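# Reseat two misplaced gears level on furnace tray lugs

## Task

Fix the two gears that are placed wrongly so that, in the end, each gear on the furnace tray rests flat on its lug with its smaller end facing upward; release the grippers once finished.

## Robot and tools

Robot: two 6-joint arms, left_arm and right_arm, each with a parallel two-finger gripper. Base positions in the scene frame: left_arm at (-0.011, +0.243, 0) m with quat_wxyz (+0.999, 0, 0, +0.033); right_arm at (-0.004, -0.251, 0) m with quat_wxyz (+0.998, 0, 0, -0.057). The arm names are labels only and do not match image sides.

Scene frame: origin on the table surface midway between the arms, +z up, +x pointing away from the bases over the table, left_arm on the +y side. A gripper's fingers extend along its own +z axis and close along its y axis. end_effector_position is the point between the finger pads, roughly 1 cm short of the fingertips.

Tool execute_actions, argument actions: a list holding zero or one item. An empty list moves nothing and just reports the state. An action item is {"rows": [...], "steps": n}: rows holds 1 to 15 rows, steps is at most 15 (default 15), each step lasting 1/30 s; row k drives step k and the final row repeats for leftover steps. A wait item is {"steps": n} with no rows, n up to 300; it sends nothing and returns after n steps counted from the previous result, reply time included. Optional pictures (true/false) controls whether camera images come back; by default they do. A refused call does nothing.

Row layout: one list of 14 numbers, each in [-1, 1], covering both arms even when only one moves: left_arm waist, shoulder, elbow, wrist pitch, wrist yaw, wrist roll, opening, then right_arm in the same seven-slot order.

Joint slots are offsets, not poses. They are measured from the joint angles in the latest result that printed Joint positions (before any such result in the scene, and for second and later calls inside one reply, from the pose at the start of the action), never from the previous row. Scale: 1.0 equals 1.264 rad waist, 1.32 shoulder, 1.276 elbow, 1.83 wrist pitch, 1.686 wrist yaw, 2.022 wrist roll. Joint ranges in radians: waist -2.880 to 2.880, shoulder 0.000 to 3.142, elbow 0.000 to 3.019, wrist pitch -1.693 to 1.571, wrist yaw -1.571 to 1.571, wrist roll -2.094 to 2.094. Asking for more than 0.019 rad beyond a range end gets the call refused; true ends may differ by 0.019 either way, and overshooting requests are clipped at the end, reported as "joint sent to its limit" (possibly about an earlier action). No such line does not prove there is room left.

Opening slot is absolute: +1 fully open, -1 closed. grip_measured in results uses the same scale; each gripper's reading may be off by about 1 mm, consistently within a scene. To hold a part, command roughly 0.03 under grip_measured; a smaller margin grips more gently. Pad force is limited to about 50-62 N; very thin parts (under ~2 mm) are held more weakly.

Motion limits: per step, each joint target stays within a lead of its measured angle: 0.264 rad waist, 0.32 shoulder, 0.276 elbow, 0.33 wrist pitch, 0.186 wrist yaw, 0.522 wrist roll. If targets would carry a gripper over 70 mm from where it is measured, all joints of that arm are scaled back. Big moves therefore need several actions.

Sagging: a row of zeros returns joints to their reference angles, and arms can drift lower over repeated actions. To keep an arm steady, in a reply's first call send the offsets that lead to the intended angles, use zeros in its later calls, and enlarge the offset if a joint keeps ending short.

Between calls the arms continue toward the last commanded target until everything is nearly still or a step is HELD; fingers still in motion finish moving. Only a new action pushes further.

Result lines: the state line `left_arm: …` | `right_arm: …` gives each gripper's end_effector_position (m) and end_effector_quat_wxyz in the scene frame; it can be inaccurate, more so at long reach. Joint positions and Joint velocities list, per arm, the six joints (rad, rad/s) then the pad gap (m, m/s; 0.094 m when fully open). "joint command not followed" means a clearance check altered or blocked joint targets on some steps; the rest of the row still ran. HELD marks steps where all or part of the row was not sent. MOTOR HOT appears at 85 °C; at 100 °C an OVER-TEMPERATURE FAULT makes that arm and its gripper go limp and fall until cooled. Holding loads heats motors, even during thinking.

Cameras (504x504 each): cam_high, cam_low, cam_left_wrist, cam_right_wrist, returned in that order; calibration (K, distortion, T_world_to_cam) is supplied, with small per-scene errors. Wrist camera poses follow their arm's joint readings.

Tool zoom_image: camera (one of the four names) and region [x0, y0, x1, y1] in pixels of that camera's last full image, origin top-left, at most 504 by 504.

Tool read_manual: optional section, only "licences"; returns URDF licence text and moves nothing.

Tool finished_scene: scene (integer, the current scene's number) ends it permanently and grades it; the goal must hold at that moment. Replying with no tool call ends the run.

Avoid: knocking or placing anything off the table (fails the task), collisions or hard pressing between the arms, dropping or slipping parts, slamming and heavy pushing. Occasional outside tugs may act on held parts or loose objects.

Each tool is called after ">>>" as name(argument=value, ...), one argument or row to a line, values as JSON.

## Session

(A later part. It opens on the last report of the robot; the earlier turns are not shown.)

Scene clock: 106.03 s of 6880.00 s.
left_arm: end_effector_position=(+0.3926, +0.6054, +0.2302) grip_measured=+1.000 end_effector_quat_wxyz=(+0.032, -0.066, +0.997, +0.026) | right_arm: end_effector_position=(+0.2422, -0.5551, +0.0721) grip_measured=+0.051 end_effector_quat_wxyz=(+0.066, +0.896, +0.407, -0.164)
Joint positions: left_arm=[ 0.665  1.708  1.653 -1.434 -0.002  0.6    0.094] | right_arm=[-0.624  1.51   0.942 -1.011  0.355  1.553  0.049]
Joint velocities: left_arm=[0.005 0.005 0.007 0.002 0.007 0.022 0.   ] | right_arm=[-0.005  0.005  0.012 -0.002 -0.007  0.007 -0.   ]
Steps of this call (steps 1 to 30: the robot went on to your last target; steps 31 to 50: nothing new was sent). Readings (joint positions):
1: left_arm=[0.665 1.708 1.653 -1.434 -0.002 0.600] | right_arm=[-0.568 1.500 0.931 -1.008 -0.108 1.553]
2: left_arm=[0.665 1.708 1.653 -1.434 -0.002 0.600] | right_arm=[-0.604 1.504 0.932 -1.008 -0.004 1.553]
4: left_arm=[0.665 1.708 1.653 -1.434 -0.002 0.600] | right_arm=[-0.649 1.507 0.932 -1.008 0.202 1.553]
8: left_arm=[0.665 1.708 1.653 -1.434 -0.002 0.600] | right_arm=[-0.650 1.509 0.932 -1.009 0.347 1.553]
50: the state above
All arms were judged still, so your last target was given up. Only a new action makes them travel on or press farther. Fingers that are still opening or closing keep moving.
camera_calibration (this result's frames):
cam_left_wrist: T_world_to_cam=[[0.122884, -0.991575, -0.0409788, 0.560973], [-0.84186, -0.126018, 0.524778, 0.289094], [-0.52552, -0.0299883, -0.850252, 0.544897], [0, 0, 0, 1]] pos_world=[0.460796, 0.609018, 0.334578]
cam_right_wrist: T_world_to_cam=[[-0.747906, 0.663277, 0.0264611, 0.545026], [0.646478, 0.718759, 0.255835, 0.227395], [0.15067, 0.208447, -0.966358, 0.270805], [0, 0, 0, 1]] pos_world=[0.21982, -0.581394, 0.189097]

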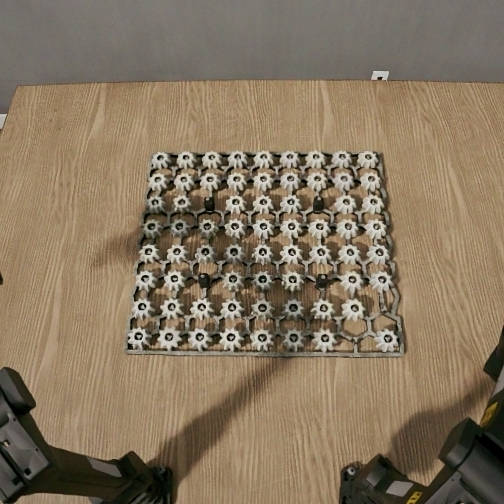

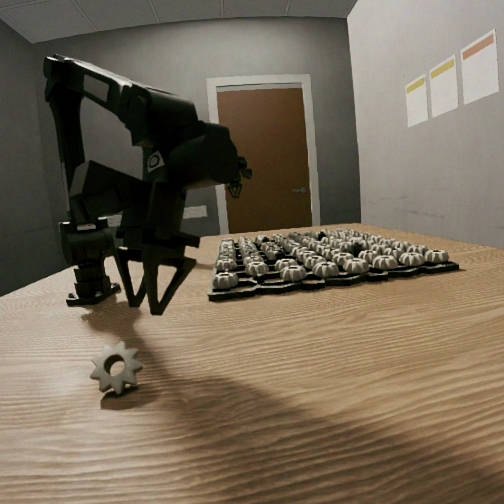

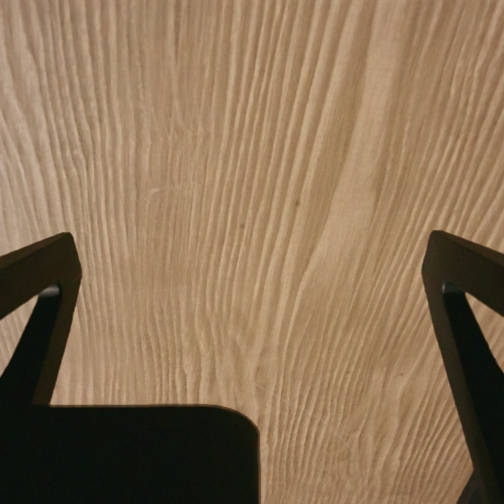

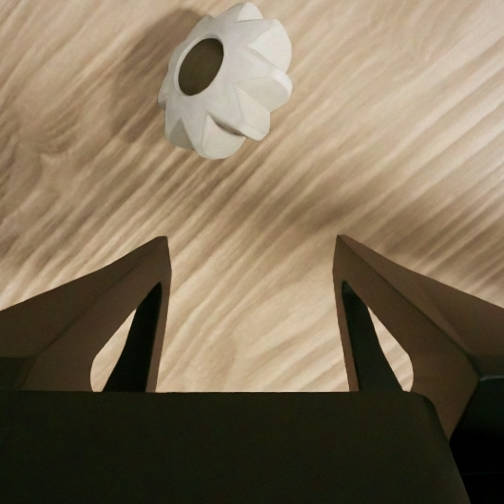

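>>> execute_actions(
  actions=[
    {"steps":15},
  ],
)

Scene clock: 107.57 s of 6880.00 s.
left_arm: end_effector_position=(+0.3926, +0.6054, +0.2302) grip_measured=+1.000 end_effector_quat_wxyz=(+0.032, -0.066, +0.997, +0.026) | right_arm: end_effector_position=(+0.2425, -0.5553, +0.0724) grip_measured=+0.051 end_effector_quat_wxyz=(+0.067, +0.896, +0.407, -0.163)
Joint positions: left_arm=[ 0.665  1.708  1.653 -1.434 -0.002  0.6    0.094] | right_arm=[-0.624  1.51   0.943 -1.011  0.355  1.553  0.049]
Joint velocities: left_arm=[-0.015 -0.015  0.007 -0.002 -0.007 -0.051  0.   ] | right_arm=[ 0.005 -0.005  0.007 -0.007  0.037  0.037 -0.   ]
Steps of this call (steps 1 to 46: nothing new was sent). Readings (joint positions):
1: left_arm=[0.665 1.708 1.653 -1.434 -0.002 0.600] | right_arm=[-0.624 1.510 0.943 -1.011 0.355 1.553]
2: left_arm=[0.665 1.708 1.653 -1.434 -0.002 0.600] | right_arm=[-0.624 1.510 0.943 -1.011 0.355 1.553]
4: left_arm=[0.665 1.708 1.653 -1.434 -0.002 0.600] | right_arm=[-0.624 1.510 0.943 -1.011 0.355 1.553]
8: left_arm=[0.665 1.708 1.653 -1.434 -0.002 0.600] | right_arm=[-0.624 1.510 0.943 -1.011 0.355 1.553]
46: the state above
camera_calibration (this result's frames):
cam_left_wrist: T_world_to_cam=[[0.122884, -0.991575, -0.0409788, 0.560973], [-0.84186, -0.126018, 0.524778, 0.289094], [-0.52552, -0.0299883, -0.850252, 0.544897], [0, 0, 0, 1]] pos_world=[0.460796, 0.609018, 0.334578]
cam_right_wrist: T_world_to_cam=[[-0.747921, 0.66329, 0.0256985, 0.545422], [0.646334, 0.71889, 0.255832, 0.227442], [0.151216, 0.207952, -0.96638, 0.270645], [0, 0, 0, 1]] pos_world=[0.220003, -0.58156, 0.189342]

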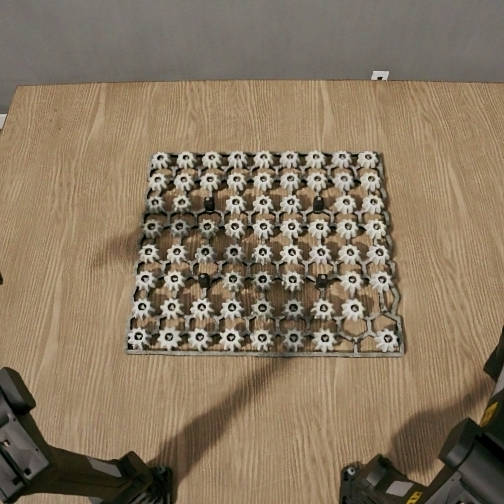

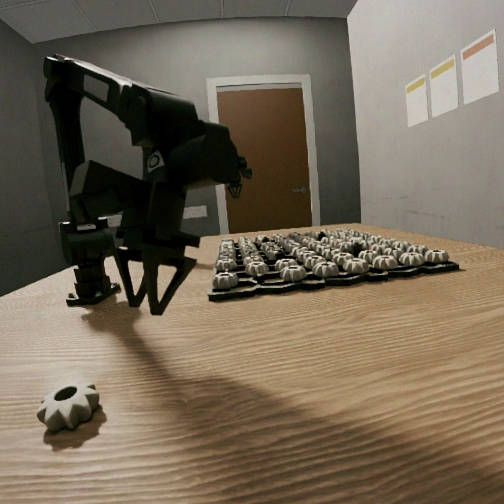

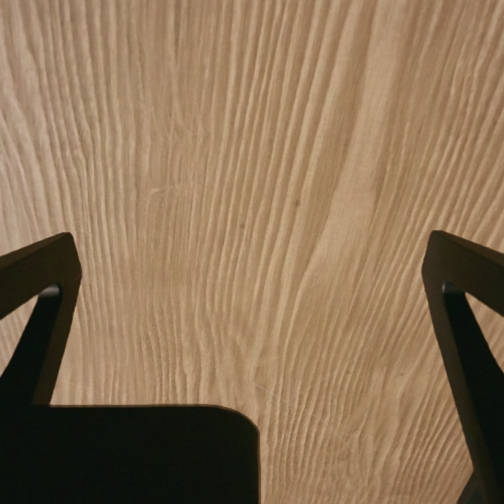

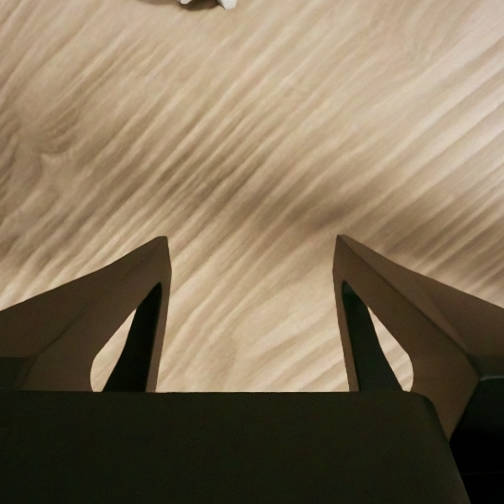

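>>> execute_actions(
  actions=[
    {"rows":[[0,0,0.02,0,0,0,1,-0.1,0,0.1,-0.03,-0.1,0,0.75],[0,0,0.02,0,0,0,1,-0.2,0.04,0.2,-0.072,-0.21,0,0.75],[0,0,0.02,0,0,0,1,-0.3125,0.086,0.22,-0.072,-0.21,0,0.75]],"steps":15},
  ],
  pictures=false,
)

>>> execute_actions(
  actions=[
    {"steps":40},
  ],
)

Scene clock: 119.97 s of 6880.00 s.
left_arm: end_effector_position=(+0.3926, +0.6054, +0.2302) grip_measured=+1.000 end_effector_quat_wxyz=(+0.032, -0.066, +0.997, +0.026) | right_arm: end_effector_position=(+0.1730, -0.6744, +0.1051) grip_measured=+0.748 end_effector_quat_wxyz=(+0.012, +0.978, +0.207, -0.001)
Joint positions: left_arm=[ 0.665  1.708  1.653 -1.434 -0.002  0.6    0.094] | right_arm=[-1.059  1.61   1.191 -1.128  0.006  1.553  0.082]
Joint velocities: left_arm=[-0.024  0.005 -0.002  0.012 -0.022 -0.051  0.   ] | right_arm=[ 0.161  0.005 -0.007 -0.066 -0.081 -0.022  0.   ]
Steps of this call (steps 1 to 90: nothing new was sent; then 8.90 s passed at rest; steps 91 to 105: all 15 steps of this action). Readings (joint positions):
91: left_arm=[0.665 1.708 1.653 -1.434 -0.002 0.600] | right_arm=[-0.635 1.510 0.950 -1.022 0.276 1.553]
92: left_arm=[0.665 1.708 1.653 -1.434 -0.002 0.600] | right_arm=[-0.655 1.513 0.966 -1.042 0.206 1.553]
94: left_arm=[0.665 1.708 1.653 -1.434 -0.002 0.600] | right_arm=[-0.727 1.532 1.019 -1.077 0.102 1.553]
98: left_arm=[0.665 1.708 1.653 -1.434 -0.002 0.600] | right_arm=[-0.909 1.581 1.127 -1.105 0.016 1.553]
105: the state above

Scene clock: 121.30 s of 6880.00 s.
left_arm: end_effector_position=(+0.3926, +0.6054, +0.2302) grip_measured=+1.000 end_effector_quat_wxyz=(+0.032, -0.066, +0.997, +0.026) | right_arm: end_effector_position=(+0.1910, -0.6657, +0.1051) grip_measured=+0.748 end_effector_quat_wxyz=(+0.010, +0.974, +0.227, +0.001)
Joint positions: left_arm=[ 0.665  1.708  1.653 -1.434 -0.002  0.6    0.094] | right_arm=[-1.017  1.61   1.191 -1.131  0.002  1.553  0.082]
Joint velocities: left_arm=[-0.015  0.005  0.002 -0.012 -0.037 -0.022  0.   ] | right_arm=[-0.015  0.015 -0.012 -0.017  0.037 -0.007 -0.001]
Steps of this call (steps 1 to 30: the robot went on to your last target; steps 31 to 40: nothing new was sent). Readings (joint positions):
1: left_arm=[0.665 1.708 1.653 -1.434 -0.002 0.600] | right_arm=[-1.053 1.610 1.191 -1.130 0.005 1.553]
2: left_arm=[0.665 1.708 1.653 -1.434 -0.002 0.600] | right_arm=[-1.045 1.610 1.191 -1.131 0.004 1.553]
4: left_arm=[0.665 1.708 1.653 -1.434 -0.002 0.600] | right_arm=[-1.029 1.610 1.191 -1.131 0.003 1.553]
8: left_arm=[0.665 1.708 1.653 -1.434 -0.002 0.600] | right_arm=[-1.017 1.610 1.191 -1.131 0.002 1.553]
40: the state above
All arms were judged still, so your last target was given up. Only a new action makes them travel on or press farther. Fingers that are still opening or closing keep moving.
camera_calibration (this result's frames):
cam_left_wrist: T_world_to_cam=[[0.122884, -0.991575, -0.0409788, 0.560973], [-0.84186, -0.126018, 0.524778, 0.289094], [-0.52552, -0.0299883, -0.850252, 0.544897], [0, 0, 0, 1]] pos_world=[0.460796, 0.609018, 0.334578]
cam_right_wrist: T_world_to_cam=[[-0.441806, 0.89708, -0.0073543, 0.679916], [0.733014, 0.365706, 0.573541, 0.0465958], [0.517201, 0.248003, -0.819144, 0.27429], [0, 0, 0, 1]] pos_world=[0.124372, -0.695004, 0.202959]

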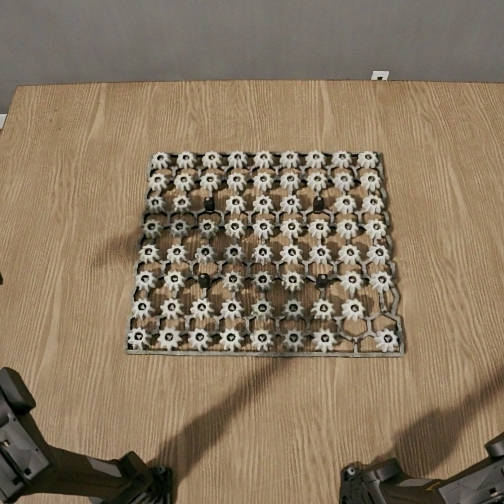

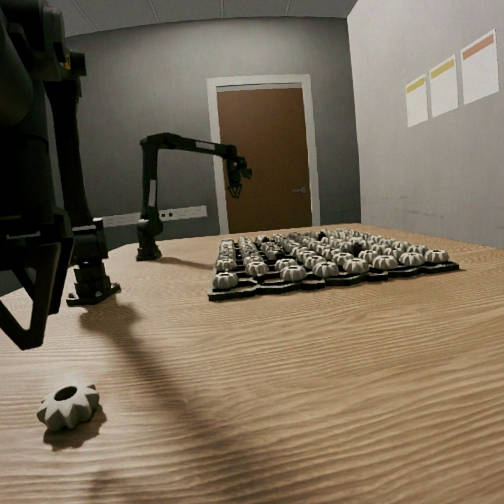

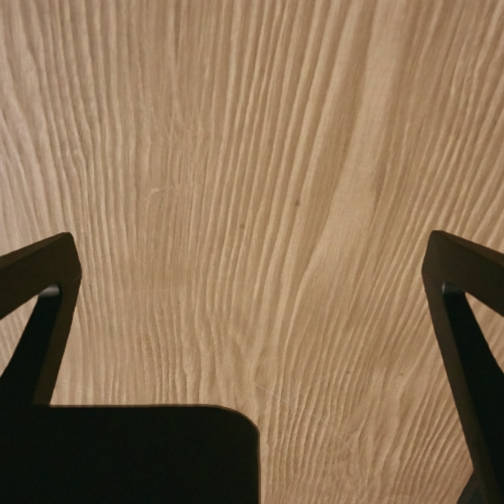

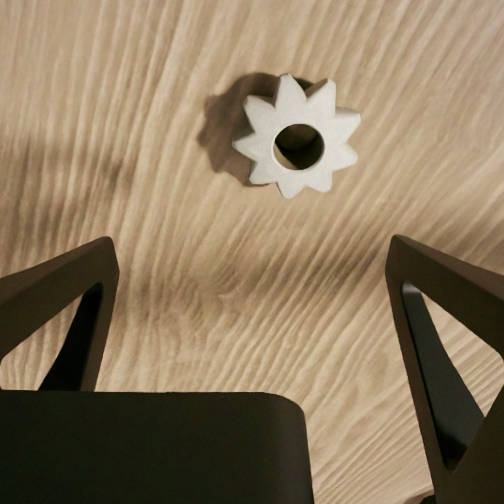

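>>> execute_actions(
  actions=[
    {"rows":[[0,0,0.02,0,0,0,1,-0.1,0,0,0,-0.2,0,0.7],[0,0,0.02,0,0,0,1,-0.2,0,0,0,-0.386,0,0.7],[0,0,0.02,0,0,0,1,-0.2,0,0,0,-0.386,0,0.7],[0,0,0.02,0,0,0,1,-0.2,0,0,0,-0.386,0,0.7],[0,0,0.02,0,0,0,1,-0.2,0,-0.06,0.05,-0.386,0,0.7],[0,0,0.02,0,0,0,1,-0.2,0.005,-0.13,0.095,-0.386,0,0.7]],"steps":15},
  ],
  pictures=false,
)

>>> execute_actions(
  actions=[
    {"steps":25},
  ],
)

Scene clock: 133.87 s of 6880.00 s.
left_arm: end_effector_position=(+0.3926, +0.6054, +0.2302) grip_measured=+1.000 end_effector_quat_wxyz=(+0.032, -0.066, +0.997, +0.026) | right_arm: end_effector_position=(+0.1723, -0.6493, +0.0803) grip_measured=+0.702 end_effector_quat_wxyz=(-0.024, +0.944, +0.092, +0.317)
Joint positions: left_arm=[ 0.665  1.708  1.653 -1.434 -0.002  0.6    0.094] | right_arm=[-1.281  1.616  1.021 -0.974 -0.646  1.553  0.08 ]
Joint velocities: left_arm=[-0.005 -0.015  0.022  0.007  0.007  0.022  0.   ] | right_arm=[ 0.239 -0.005 -0.002  0.09  -0.066 -0.007  0.   ]
Steps of this call (steps 1 to 90: nothing new was sent; then 9.07 s passed at rest; steps 91 to 105: all 15 steps of this action). Readings (joint positions):
91: left_arm=[0.665 1.708 1.653 -1.434 -0.002 0.600] | right_arm=[-1.028 1.610 1.191 -1.131 -0.083 1.553]
92: left_arm=[0.665 1.708 1.653 -1.434 -0.002 0.600] | right_arm=[-1.047 1.610 1.191 -1.131 -0.169 1.553]
94: left_arm=[0.665 1.708 1.653 -1.434 -0.002 0.600] | right_arm=[-1.126 1.610 1.191 -1.131 -0.347 1.553]
98: left_arm=[0.665 1.708 1.653 -1.434 -0.002 0.600] | right_arm=[-1.295 1.594 1.092 -0.996 -0.627 1.553]
105: the state above

Scene clock: 134.70 s of 6880.00 s.
left_arm: end_effector_position=(+0.3926, +0.6054, +0.2302) grip_measured=+1.000 end_effector_quat_wxyz=(+0.032, -0.066, +0.997, +0.026) | right_arm: end_effector_position=(+0.1781, -0.6475, +0.0806) grip_measured=+0.702 end_effector_quat_wxyz=(-0.025, +0.943, +0.099, +0.317)
Joint positions: left_arm=[ 0.665  1.708  1.653 -1.434 -0.002  0.6    0.094] | right_arm=[-1.267  1.616  1.021 -0.97  -0.648  1.553  0.08 ]
Joint velocities: left_arm=[ 0.005 -0.005  0.007 -0.002 -0.007  0.007  0.   ] | right_arm=[-0.005 -0.015  0.007 -0.007 -0.007 -0.037 -0.   ]
Steps of this call (steps 1 to 25: the robot went on to your last target). Readings (joint positions):
1: left_arm=[0.665 1.708 1.653 -1.434 -0.002 0.600] | right_arm=[-1.274 1.616 1.021 -0.972 -0.647 1.553]
2: left_arm=[0.665 1.708 1.653 -1.434 -0.002 0.600] | right_arm=[-1.269 1.616 1.021 -0.971 -0.648 1.553]
4: left_arm=[0.665 1.708 1.653 -1.434 -0.002 0.600] | right_arm=[-1.267 1.616 1.021 -0.970 -0.648 1.553]
8: left_arm=[0.665 1.708 1.653 -1.434 -0.002 0.600] | right_arm=[-1.267 1.616 1.021 -0.970 -0.648 1.553]
25: the state above
camera_calibration (this result's frames):
cam_left_wrist: T_world_to_cam=[[0.122884, -0.991575, -0.0409788, 0.560973], [-0.84186, -0.126018, 0.524778, 0.289094], [-0.52552, -0.0299883, -0.850252, 0.544897], [0, 0, 0, 1]] pos_world=[0.460796, 0.609018, 0.334578]
cam_right_wrist: T_world_to_cam=[[-0.2106, 0.977558, -0.00534885, 0.668528], [0.296953, 0.0691851, 0.952383, -0.0814078], [0.931379, 0.198984, -0.304859, 0.109448], [0, 0, 0, 1]] pos_world=[0.0630288, -0.669671, 0.114473]

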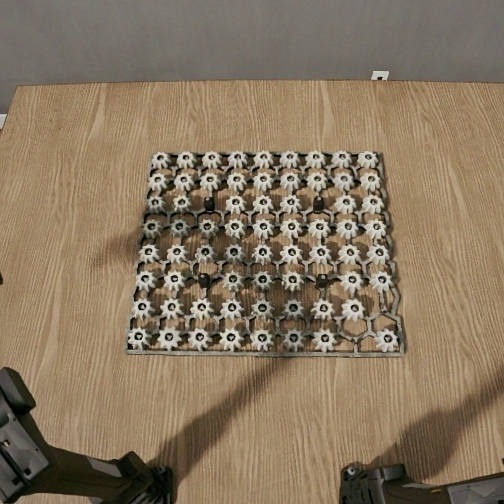

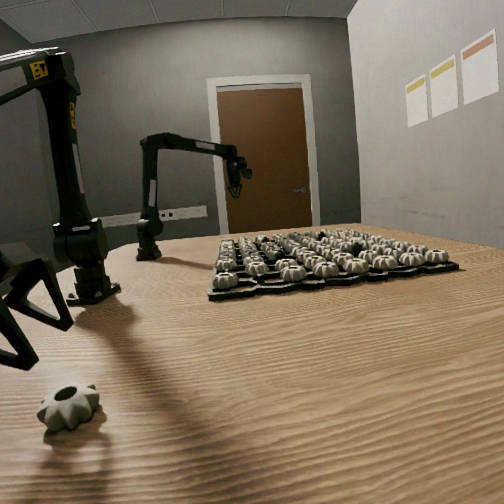

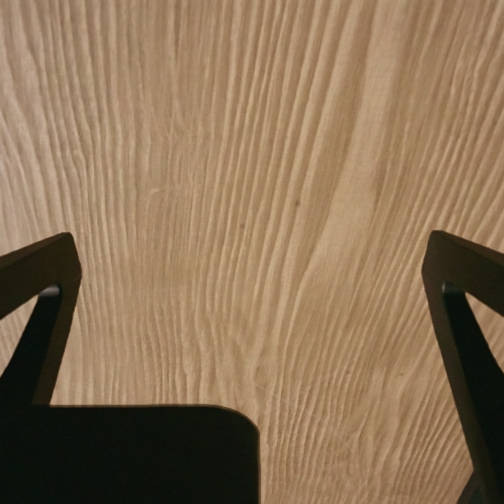

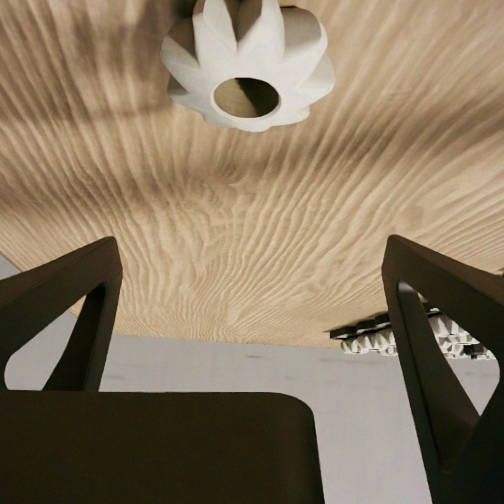

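>>> execute_actions(
  actions=[
    {"rows":[[0,0,0.02,0,0,0,1,0,-0.03,0.06,-0.04,0,0,0.75],[0,0,0.02,0,0,0,1,0,-0.03,0.1,-0.073,0.1,0,0.75],[0,0,0.02,0,0,0,1,0.1,-0.03,0.1,-0.073,0.25,0,0.75],[0,0,0.02,0,0,0,1,0.19,-0.023,0.1,-0.073,0.384,0,0.75]],"steps":15},
  ],
  pictures=false,
)

>>> execute_actions(
  actions=[
    {"steps":30},
  ],
)

Scene clock: 146.03 s of 6880.00 s.
left_arm: end_effector_position=(+0.3926, +0.6054, +0.2302) grip_measured=+1.000 end_effector_quat_wxyz=(+0.032, -0.066, +0.997, +0.026) | right_arm: end_effector_position=(+0.1896, -0.6433, +0.0904) grip_measured=+0.748 end_effector_quat_wxyz=(+0.005, +0.972, +0.235, +0.003)
Joint positions: left_arm=[ 0.665  1.708  1.653 -1.434 -0.002  0.6    0.094] | right_arm=[-1.001  1.582  1.114 -1.092 -0.004  1.553  0.082]
Joint velocities: left_arm=[-0.005  0.005 -0.007  0.002 -0.081  0.022  0.   ] | right_arm=[-0.259 -0.005  0.012 -0.022  0.095  0.022  0.001]
Steps of this call (steps 1 to 15: the robot went on to your last target; steps 16 to 90: nothing new was sent; then 7.83 s passed at rest; steps 91 to 105: all 15 steps of this action). Readings (joint positions):
91: left_arm=[0.665 1.708 1.653 -1.434 -0.002 0.600] | right_arm=[-1.267 1.615 1.024 -0.981 -0.648 1.553]
92: left_arm=[0.665 1.708 1.653 -1.434 -0.002 0.600] | right_arm=[-1.265 1.613 1.034 -1.013 -0.574 1.553]
94: left_arm=[0.665 1.708 1.653 -1.434 -0.002 0.600] | right_arm=[-1.237 1.605 1.061 -1.065 -0.388 1.553]
98: left_arm=[0.665 1.708 1.653 -1.434 -0.002 0.600] | right_arm=[-1.066 1.590 1.103 -1.086 -0.045 1.553]
105: the state above

Scene clock: 147.03 s of 6880.00 s.
left_arm: end_effector_position=(+0.3926, +0.6054, +0.2302) grip_measured=+1.000 end_effector_quat_wxyz=(+0.032, -0.066, +0.997, +0.026) | right_arm: end_effector_position=(+0.1785, -0.6484, +0.0904) grip_measured=+0.748 end_effector_quat_wxyz=(+0.005, +0.975, +0.222, +0.002)
Joint positions: left_arm=[ 0.665  1.708  1.653 -1.434 -0.002  0.6    0.094] | right_arm=[-1.028  1.582  1.114 -1.092 -0.002  1.553  0.082]
Joint velocities: left_arm=[-0.005 -0.024 -0.007 -0.002 -0.051 -0.007  0.   ] | right_arm=[-0.005 -0.005 -0.002 -0.002  0.022 -0.007 -0.001]
Steps of this call (steps 1 to 30: the robot went on to your last target). Readings (joint positions):
1: left_arm=[0.665 1.708 1.653 -1.434 -0.002 0.600] | right_arm=[-1.009 1.582 1.114 -1.092 -0.004 1.553]
2: left_arm=[0.665 1.708 1.653 -1.434 -0.002 0.600] | right_arm=[-1.016 1.582 1.114 -1.092 -0.003 1.553]
4: left_arm=[0.665 1.708 1.653 -1.434 -0.002 0.600] | right_arm=[-1.026 1.582 1.114 -1.092 -0.002 1.553]
8: left_arm=[0.665 1.708 1.653 -1.434 -0.002 0.600] | right_arm=[-1.028 1.582 1.114 -1.092 -0.002 1.553]
30: the state above
All arms were judged still, so your last target was given up. Only a new action makes them travel on or press farther. Fingers that are still opening or closing keep moving.
camera_calibration (this result's frames):
cam_left_wrist: T_world_to_cam=[[0.122884, -0.991575, -0.0409788, 0.560973], [-0.84186, -0.126018, 0.524778, 0.289094], [-0.52552, -0.0299883, -0.850252, 0.544897], [0, 0, 0, 1]] pos_world=[0.460796, 0.609018, 0.334578]
cam_right_wrist: T_world_to_cam=[[-0.432259, 0.901746, 0.00248917, 0.659215], [0.737037, 0.351711, 0.577127, 0.0477741], [0.519547, 0.251303, -0.81665, 0.265904], [0, 0, 0, 1]] pos_world=[0.111591, -0.678069, 0.187938]

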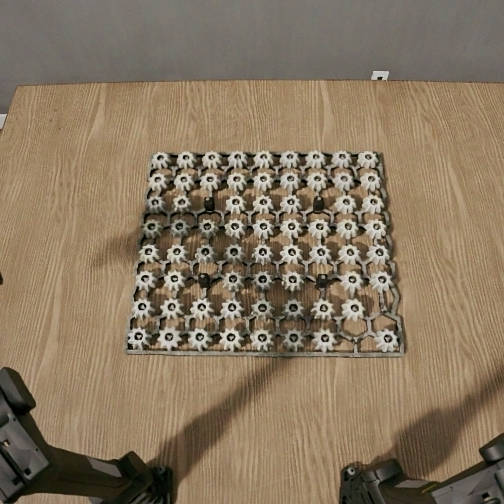

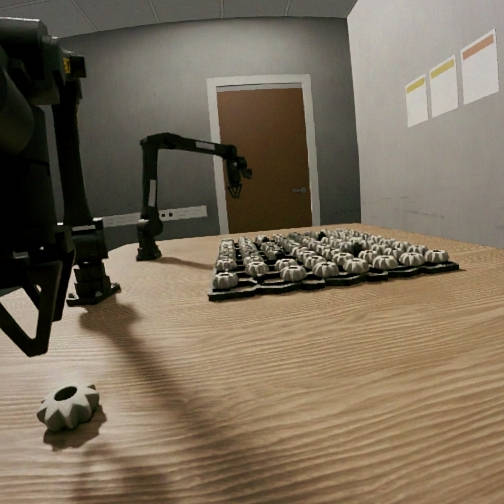

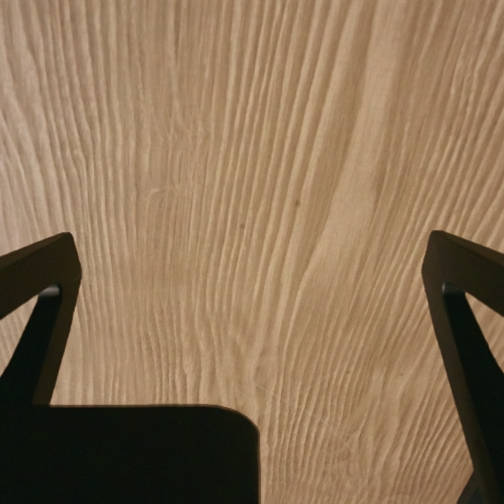

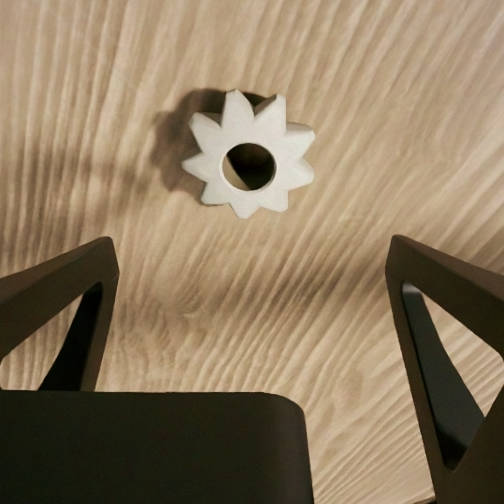

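Centred. Descend: Δq2 +.115, q3 −.09, q4 +.20.

>>> execute_actions(
  actions=[
    {"rows":[[0,0,0.02,0,0,0,1,0,0.03,-0.02,0.035,0,0,0.75],[0,0,0.02,0,0,0,1,0,0.03,-0.02,0.035,0,0,0.75],[0,0,0.02,0,0,0,1,0,0.06,-0.04,0.07,0,0,0.75],[0,0,0.02,0,0,0,1,0,0.06,-0.04,0.07,0,0,0.75],[0,0,0.02,0,0,0,1,0,0.082,-0.06,0.105,0,0,0.75]],"steps":15},
  ],
)

Scene clock: 152.17 s of 6880.00 s.
left_arm: end_effector_position=(+0.3926, +0.6054, +0.2302) grip_measured=+1.000 end_effector_quat_wxyz=(+0.032, -0.066, +0.997, +0.026) | right_arm: end_effector_position=(+0.1785, -0.6485, +0.0171) grip_measured=+0.749 end_effector_quat_wxyz=(-0.003, +0.975, +0.222, +0.000)
Joint positions: left_arm=[ 0.665  1.708  1.653 -1.434 -0.002  0.6    0.094] | right_arm=[-1.028  1.698  1.037 -0.915 -0.002  1.553  0.082]
Joint velocities: left_arm=[ 0.005 -0.015  0.007  0.017 -0.037  0.022  0.   ] | right_arm=[-0.005 -0.054 -0.012  0.081  0.022 -0.066 -0.   ]
Steps of this call (steps 1 to 90: nothing new was sent; then 1.63 s passed at rest; steps 91 to 105: all 15 steps of this action). Readings (joint positions):
91: left_arm=[0.665 1.708 1.653 -1.434 -0.002 0.600] | right_arm=[-1.028 1.583 1.112 -1.084 -0.002 1.553]
92: left_arm=[0.665 1.708 1.653 -1.434 -0.002 0.600] | right_arm=[-1.028 1.584 1.109 -1.068 -0.002 1.553]
94: left_arm=[0.665 1.708 1.653 -1.434 -0.002 0.600] | right_arm=[-1.028 1.595 1.098 -1.017 -0.002 1.553]
98: left_arm=[0.665 1.708 1.653 -1.434 -0.002 0.600] | right_arm=[-1.028 1.655 1.062 -0.925 -0.002 1.553]
105: the state above
camera_calibration (this result's frames):
cam_left_wrist: T_world_to_cam=[[0.122884, -0.991575, -0.0409788, 0.560973], [-0.84186, -0.126018, 0.524778, 0.289094], [-0.52552, -0.0299883, -0.850252, 0.544897], [0, 0, 0, 1]] pos_world=[0.460796, 0.609018, 0.334578]
cam_right_wrist: T_world_to_cam=[[-0.432189, 0.901593, 0.0185076, 0.659141], [0.740888, 0.343303, 0.577259, 0.0839395], [0.514099, 0.263197, -0.816351, 0.214722], [0, 0, 0, 1]] pos_world=[0.112295, -0.679608, 0.114634]

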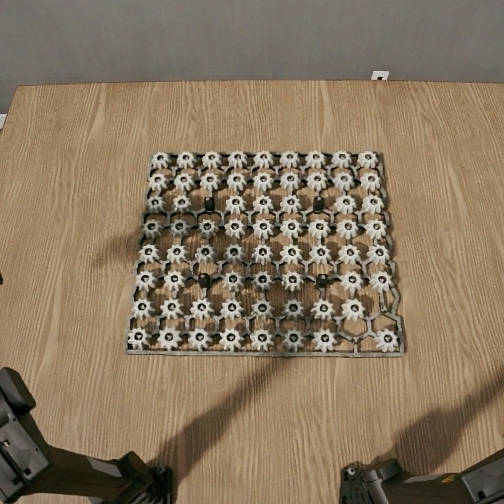

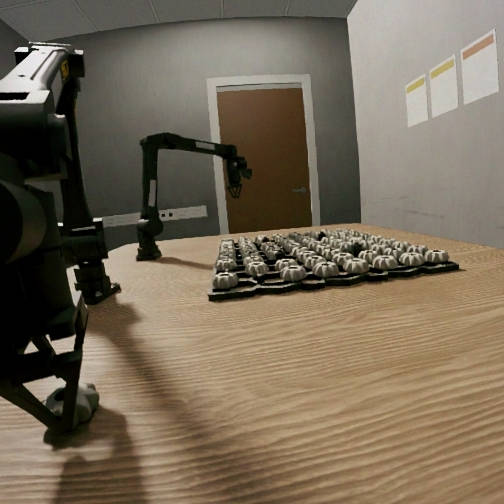

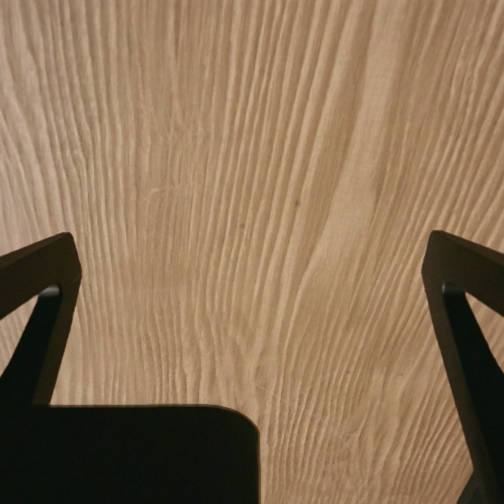

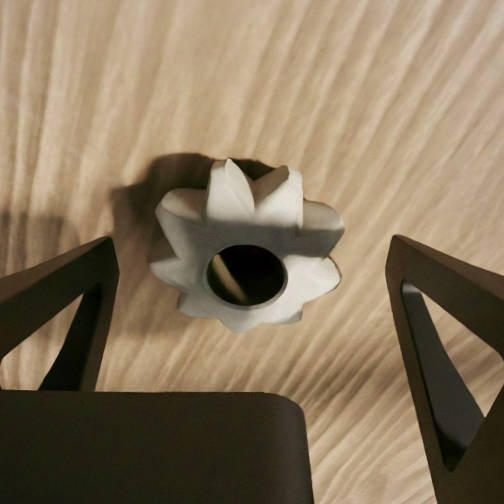

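Upright. Close and lift.

>>> execute_actions(
  actions=[
    {"rows":[[0,0,0.02,0,0,0,1,0,0.003,0.01,0,0,0,0.6],[0,0,0.02,0,0,0,1,0,0.003,0.01,0,0,0,0.5],[0,0,0.02,0,0,0,1,0,0.003,0.01,0,0,0,0.42],[0,0,0.02,0,0,0,1,0,0.003,0.01,0,0,0,0.35],[0,0,0.02,0,0,0,1,0,0.003,0.01,0,0,0,0.3],[0,0,0.02,0,0,0,1,0,0.003,0.01,0,0,0,0.25],[0,0,0.02,0,0,0,1,0,0.003,0.01,0,0,0,0.2],[0,0,0.02,0,0,0,1,0,0.003,0.01,0,0,0,0.15],[0,0,0.02,0,0,0,1,0,0.003,0.01,0,0,0,0.1]],"steps":15},
  ],
  pictures=false,
)

>>> execute_actions(
  actions=[
    {"rows":[[0,0,0,0,0,0,1,0,-0.03,0.03,-0.04,0,0,0.1],[0,0,0,0,0,0,1,0,-0.06,0.06,-0.08,0,0,0.1],[0,0,0,0,0,0,1,0,-0.1,0.1,-0.12,0,0,0.1],[0,0,0,0,0,0,1,0,-0.13,0.13,-0.16,0,0,0.1]],"steps":15},
  ],
)

Scene clock: 161.50 s of 6880.00 s.
left_arm: end_effector_position=(+0.3926, +0.6054, +0.2302) grip_measured=+1.000 end_effector_quat_wxyz=(+0.032, -0.066, +0.997, +0.026) | right_arm: end_effector_position=(+0.1791, -0.6498, +0.0239) grip_measured=+0.101 end_effector_quat_wxyz=(+0.004, +0.975, +0.222, +0.002)
Joint positions: left_arm=[ 0.665  1.708  1.653 -1.434 -0.002  0.6    0.094] | right_arm=[-1.028  1.682  1.037 -0.917 -0.002  1.553  0.052]
Joint velocities: left_arm=[-0.015  0.005  0.007  0.017 -0.037 -0.022  0.   ] | right_arm=[-0.005  0.005 -0.007 -0.012 -0.037  0.022  0.   ]
Steps of this call (steps 1 to 15: the robot went on to your last target; steps 16 to 90: nothing new was sent; then 5.83 s passed at rest; steps 91 to 105: all 15 steps of this action). Readings (joint positions):
91: left_arm=[0.665 1.708 1.653 -1.434 -0.002 0.600] | right_arm=[-1.028 1.694 1.037 -0.912 -0.002 1.553]
92: left_arm=[0.665 1.708 1.653 -1.434 -0.002 0.600] | right_arm=[-1.028 1.694 1.037 -0.912 -0.002 1.553]
94: left_arm=[0.665 1.708 1.653 -1.434 -0.002 0.600] | right_arm=[-1.028 1.694 1.037 -0.912 -0.002 1.553]
98: left_arm=[0.665 1.708 1.653 -1.434 -0.002 0.600] | right_arm=[-1.028 1.694 1.037 -0.913 -0.002 1.553]
105: the state above

Scene clock: 162.00 s of 6880.00 s.
left_arm: end_effector_position=(+0.3926, +0.6054, +0.2302) grip_measured=+1.000 end_effector_quat_wxyz=(+0.032, -0.066, +0.997, +0.026) | right_arm: end_effector_position=(+0.1794, -0.6505, +0.1593) grip_measured=+0.101 end_effector_quat_wxyz=(+0.042, +0.974, +0.222, +0.010)
Joint positions: left_arm=[ 0.665  1.708  1.653 -1.434 -0.002  0.6    0.094] | right_arm=[-1.028  1.473  1.182 -1.193 -0.002  1.553  0.052]
Joint velocities: left_arm=[-0.005 -0.024 -0.007  0.002 -0.007  0.022  0.   ] | right_arm=[-0.015 -0.024 -0.007 -0.017 -0.007 -0.037 -0.001]
Steps of this call (steps 1 to 15: all 15 steps of this action). Readings (joint positions):
1: left_arm=[0.665 1.708 1.653 -1.434 -0.002 0.600] | right_arm=[-1.028 1.681 1.038 -0.926 -0.002 1.553]
2: left_arm=[0.665 1.708 1.653 -1.434 -0.002 0.600] | right_arm=[-1.028 1.674 1.042 -0.955 -0.002 1.553]
4: left_arm=[0.665 1.708 1.653 -1.434 -0.002 0.600] | right_arm=[-1.028 1.647 1.053 -1.038 -0.002 1.553]
8: left_arm=[0.665 1.708 1.653 -1.434 -0.002 0.600] | right_arm=[-1.028 1.560 1.100 -1.155 -0.002 1.553]
15: the state above
camera_calibration (this result's frames):
cam_left_wrist: T_world_to_cam=[[0.122884, -0.991575, -0.0409788, 0.560973], [-0.84186, -0.126018, 0.524778, 0.289094], [-0.52552, -0.0299883, -0.850252, 0.544897], [0, 0, 0, 1]] pos_world=[0.460796, 0.609018, 0.334578]
cam_right_wrist: T_world_to_cam=[[-0.431134, 0.899302, -0.0733402, 0.671596], [0.719037, 0.391539, 0.57418, 0.0376838], [0.545077, 0.194814, -0.815438, 0.280739], [0, 0, 0, 1]] pos_world=[0.109428, -0.673414, 0.256543]

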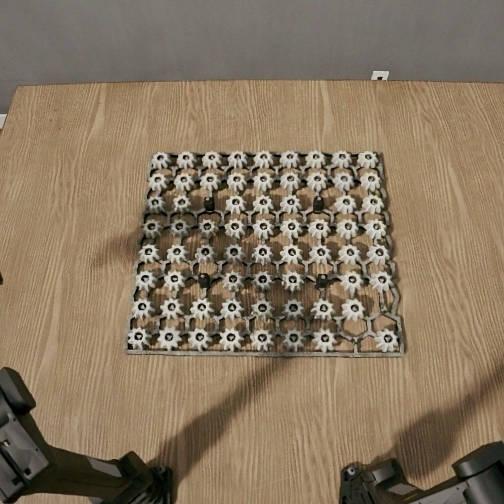

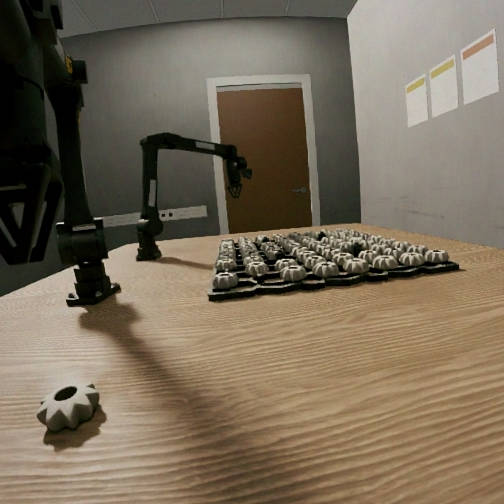

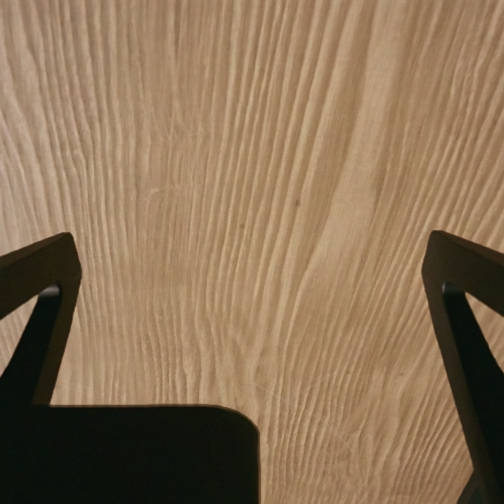

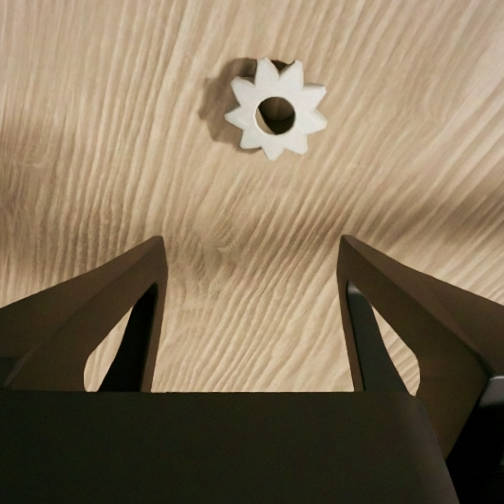

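>>> execute_actions(
  actions=[
    {"rows":[[0,0,0,0,0,0,1,0,0.04,-0.03,0.04,0,0,0.75],[0,0,0,0,0,0,1,0,0.08,-0.055,0.08,0,0,0.75],[0,0,0,0,0,0,1,0,0.12,-0.08,0.115,0,0,0.75],[0,0,0,0,0,0,1,0,0.12,-0.08,0.115,0,0,0.75],[0,0,0,0,0,0,1,0,0.12,-0.08,0.115,0,0,0.75],[0,0,0,0,0,0,1,0,0.15,-0.095,0.14,0,0,0.75],[0,0,0,0,0,0,1,0,0.15,-0.095,0.14,0,0,0.75],[0,0,0,0,0,0,1,0,0.15,-0.095,0.14,0,0,0.75],[0,0,0,0,0,0,1,0,0.172,-0.108,0.155,0,0,0.75]],"steps":15},
  ],
  pictures=false,
)

>>> execute_actions(
  actions=[
    {"steps":20},
  ],
)

Scene clock: 169.80 s of 6880.00 s.
left_arm: end_effector_position=(+0.3926, +0.6054, +0.2302) grip_measured=+1.000 end_effector_quat_wxyz=(+0.032, -0.066, +0.997, +0.026) | right_arm: end_effector_position=(+0.1758, -0.6428, +0.0054) grip_measured=+0.748 end_effector_quat_wxyz=(-0.023, +0.975, +0.222, -0.004)
Joint positions: left_arm=[ 0.665  1.708  1.653 -1.434 -0.002  0.6    0.094] | right_arm=[-1.028  1.727  1.037 -0.927 -0.002  1.553  0.082]
Joint velocities: left_arm=[ 0.015  0.005 -0.012 -0.012  0.007 -0.081  0.   ] | right_arm=[ 0.005 -0.005 -0.032 -0.007  0.007 -0.051  0.   ]
Steps of this call (steps 1 to 30: the robot went on to your last target; steps 31 to 90: nothing new was sent; then 4.30 s passed at rest; steps 91 to 105: all 15 steps of this action). Readings (joint positions):
91: left_arm=[0.665 1.708 1.653 -1.434 -0.002 0.600] | right_arm=[-1.028 1.498 1.178 -1.186 -0.002 1.553]
92: left_arm=[0.665 1.708 1.653 -1.434 -0.002 0.600] | right_arm=[-1.028 1.499 1.169 -1.153 -0.002 1.553]
94: left_arm=[0.665 1.708 1.653 -1.434 -0.002 0.600] | right_arm=[-1.028 1.518 1.144 -1.072 -0.002 1.553]
98: left_arm=[0.665 1.708 1.653 -1.434 -0.002 0.600] | right_arm=[-1.028 1.616 1.095 -0.972 -0.002 1.553]
105: the state above

Scene clock: 170.47 s of 6880.00 s.
left_arm: end_effector_position=(+0.3926, +0.6054, +0.2302) grip_measured=+1.000 end_effector_quat_wxyz=(+0.032, -0.066, +0.997, +0.026) | right_arm: end_effector_position=(+0.1778, -0.6470, +0.0172) grip_measured=+0.748 end_effector_quat_wxyz=(-0.006, +0.975, +0.222, -0.000)
Joint positions: left_arm=[ 0.665  1.708  1.653 -1.434 -0.002  0.6    0.094] | right_arm=[-1.028  1.698  1.037 -0.922 -0.002  1.553  0.082]
Joint velocities: left_arm=[-0.015 -0.005 -0.002  0.002 -0.022 -0.037  0.   ] | right_arm=[-0.005 -0.005 -0.012 -0.017  0.095 -0.007 -0.001]
Steps of this call (steps 1 to 20: the robot went on to your last target). Readings (joint positions):
1: left_arm=[0.665 1.708 1.653 -1.434 -0.002 0.600] | right_arm=[-1.028 1.726 1.037 -0.927 -0.002 1.553]
2: left_arm=[0.665 1.708 1.653 -1.434 -0.002 0.600] | right_arm=[-1.028 1.722 1.037 -0.924 -0.002 1.553]
4: left_arm=[0.665 1.708 1.653 -1.434 -0.002 0.600] | right_arm=[-1.028 1.712 1.037 -0.922 -0.002 1.553]
8: left_arm=[0.665 1.708 1.653 -1.434 -0.002 0.600] | right_arm=[-1.028 1.699 1.037 -0.922 -0.002 1.553]
20: the state above
camera_calibration (this result's frames):
cam_left_wrist: T_world_to_cam=[[0.122884, -0.991575, -0.0409788, 0.560973], [-0.84186, -0.126018, 0.524778, 0.289094], [-0.52552, -0.0299883, -0.850252, 0.544897], [0, 0, 0, 1]] pos_world=[0.460796, 0.609018, 0.334578]
cam_right_wrist: T_world_to_cam=[[-0.432125, 0.901467, 0.0249969, 0.657201], [0.742645, 0.339995, 0.576959, 0.0815049], [0.511611, 0.267882, -0.816391, 0.218238], [0, 0, 0, 1]] pos_world=[0.111811, -0.678618, 0.114715]

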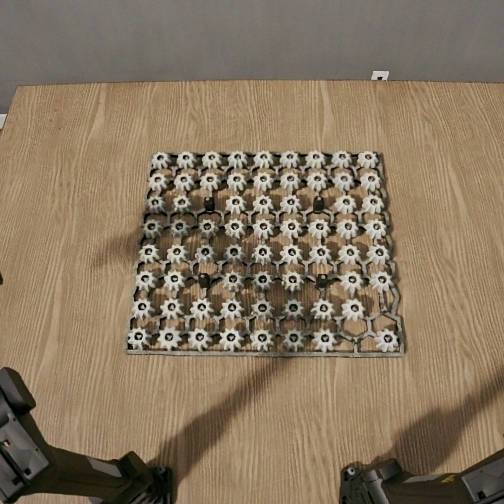

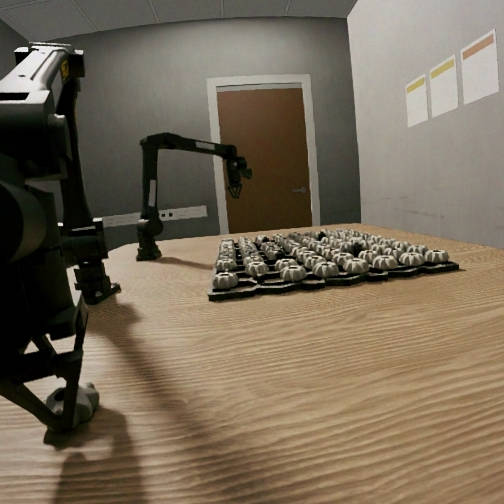

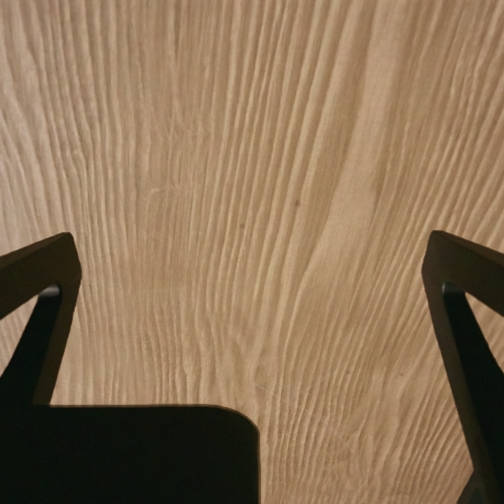

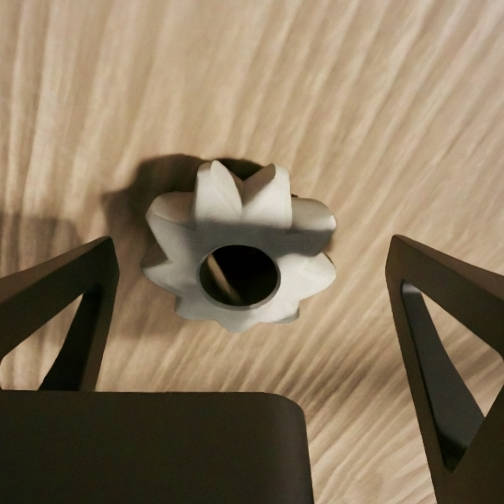

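>>> execute_actions(
  actions=[
    {"rows":[[0,0,0,0,0,0,1,0,0.012,0.005,0,0,0,0.6],[0,0,0,0,0,0,1,0,0.012,0.005,0,0,0,0.5],[0,0,0,0,0,0,1,0,0.012,0.005,0,0,0,0.42],[0,0,0,0,0,0,1,0,0.012,0.005,0,0,0,0.35],[0,0,0,0,0,0,1,0,0.012,0.005,0,0,0,0.3],[0,0,0,0,0,0,1,0,0.012,0.005,0,0,0,0.26],[0,0,0,0,0,0,1,0,0.012,0.005,0,0,0,0.22],[0,0,0,0,0,0,1,0,0.012,0.005,0,0,0,0.19],[0,0,0,0,0,0,1,0,0.012,0.005,0,0,0,0.16]],"steps":15},
  ],
)

Scene clock: 177.67 s of 6880.00 s.
left_arm: end_effector_position=(+0.3926, +0.6054, +0.2302) grip_measured=+1.000 end_effector_quat_wxyz=(+0.032, -0.066, +0.997, +0.026) | right_arm: end_effector_position=(+0.1778, -0.6470, +0.0172) grip_measured=+0.190 end_effector_quat_wxyz=(-0.006, +0.975, +0.222, -0.000)
Joint positions: left_arm=[ 0.665  1.708  1.653 -1.434 -0.002  0.6    0.094] | right_arm=[-1.028  1.698  1.037 -0.922 -0.002  1.553  0.056]
Joint velocities: left_arm=[-0.015  0.005  0.012 -0.012  0.037 -0.007  0.   ] | right_arm=[ 0.005 -0.005 -0.007  0.002 -0.007  0.022 -0.001]
Steps of this call (steps 1 to 15: the robot went on to your last target; steps 16 to 90: nothing new was sent; then 3.70 s passed at rest; steps 91 to 105: all 15 steps of this action). Readings (joint positions):
91: left_arm=[0.665 1.708 1.653 -1.434 -0.002 0.600] | right_arm=[-1.028 1.698 1.037 -0.922 -0.002 1.553]
92: left_arm=[0.665 1.708 1.653 -1.434 -0.002 0.600] | right_arm=[-1.028 1.698 1.037 -0.922 -0.002 1.553]
94: left_arm=[0.665 1.708 1.653 -1.434 -0.002 0.600] | right_arm=[-1.028 1.698 1.037 -0.922 -0.002 1.553]
98: left_arm=[0.665 1.708 1.653 -1.434 -0.002 0.600] | right_arm=[-1.028 1.698 1.037 -0.922 -0.002 1.553]
105: the state above
camera_calibration (this result's frames):
cam_left_wrist: T_world_to_cam=[[0.122884, -0.991575, -0.0409788, 0.560973], [-0.84186, -0.126018, 0.524778, 0.289094], [-0.52552, -0.0299883, -0.850252, 0.544897], [0, 0, 0, 1]] pos_world=[0.460796, 0.609018, 0.334578]
cam_right_wrist: T_world_to_cam=[[-0.432125, 0.901467, 0.0249969, 0.657201], [0.742645, 0.339995, 0.576959, 0.0815049], [0.511611, 0.267882, -0.816391, 0.218238], [0, 0, 0, 1]] pos_world=[0.111811, -0.678618, 0.114715]

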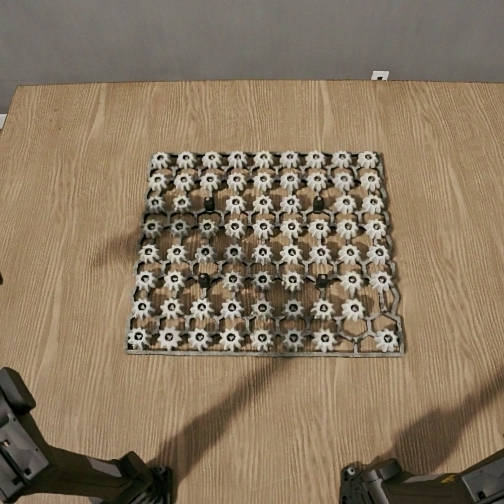

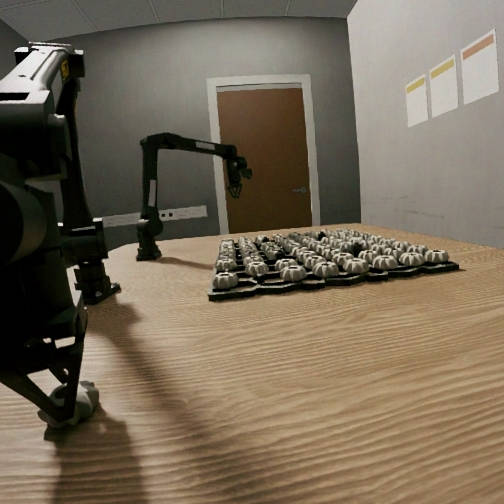

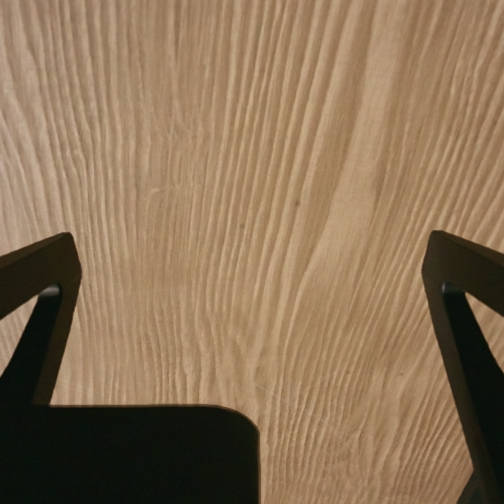

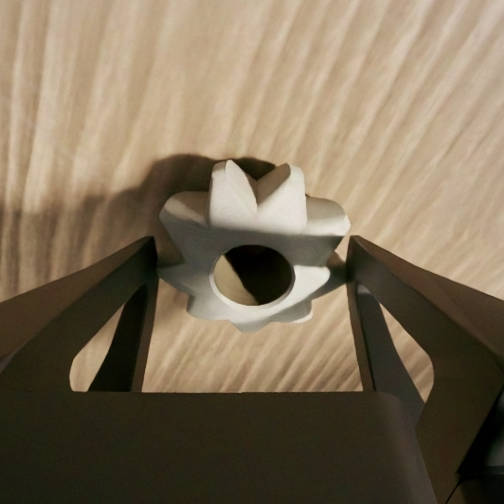

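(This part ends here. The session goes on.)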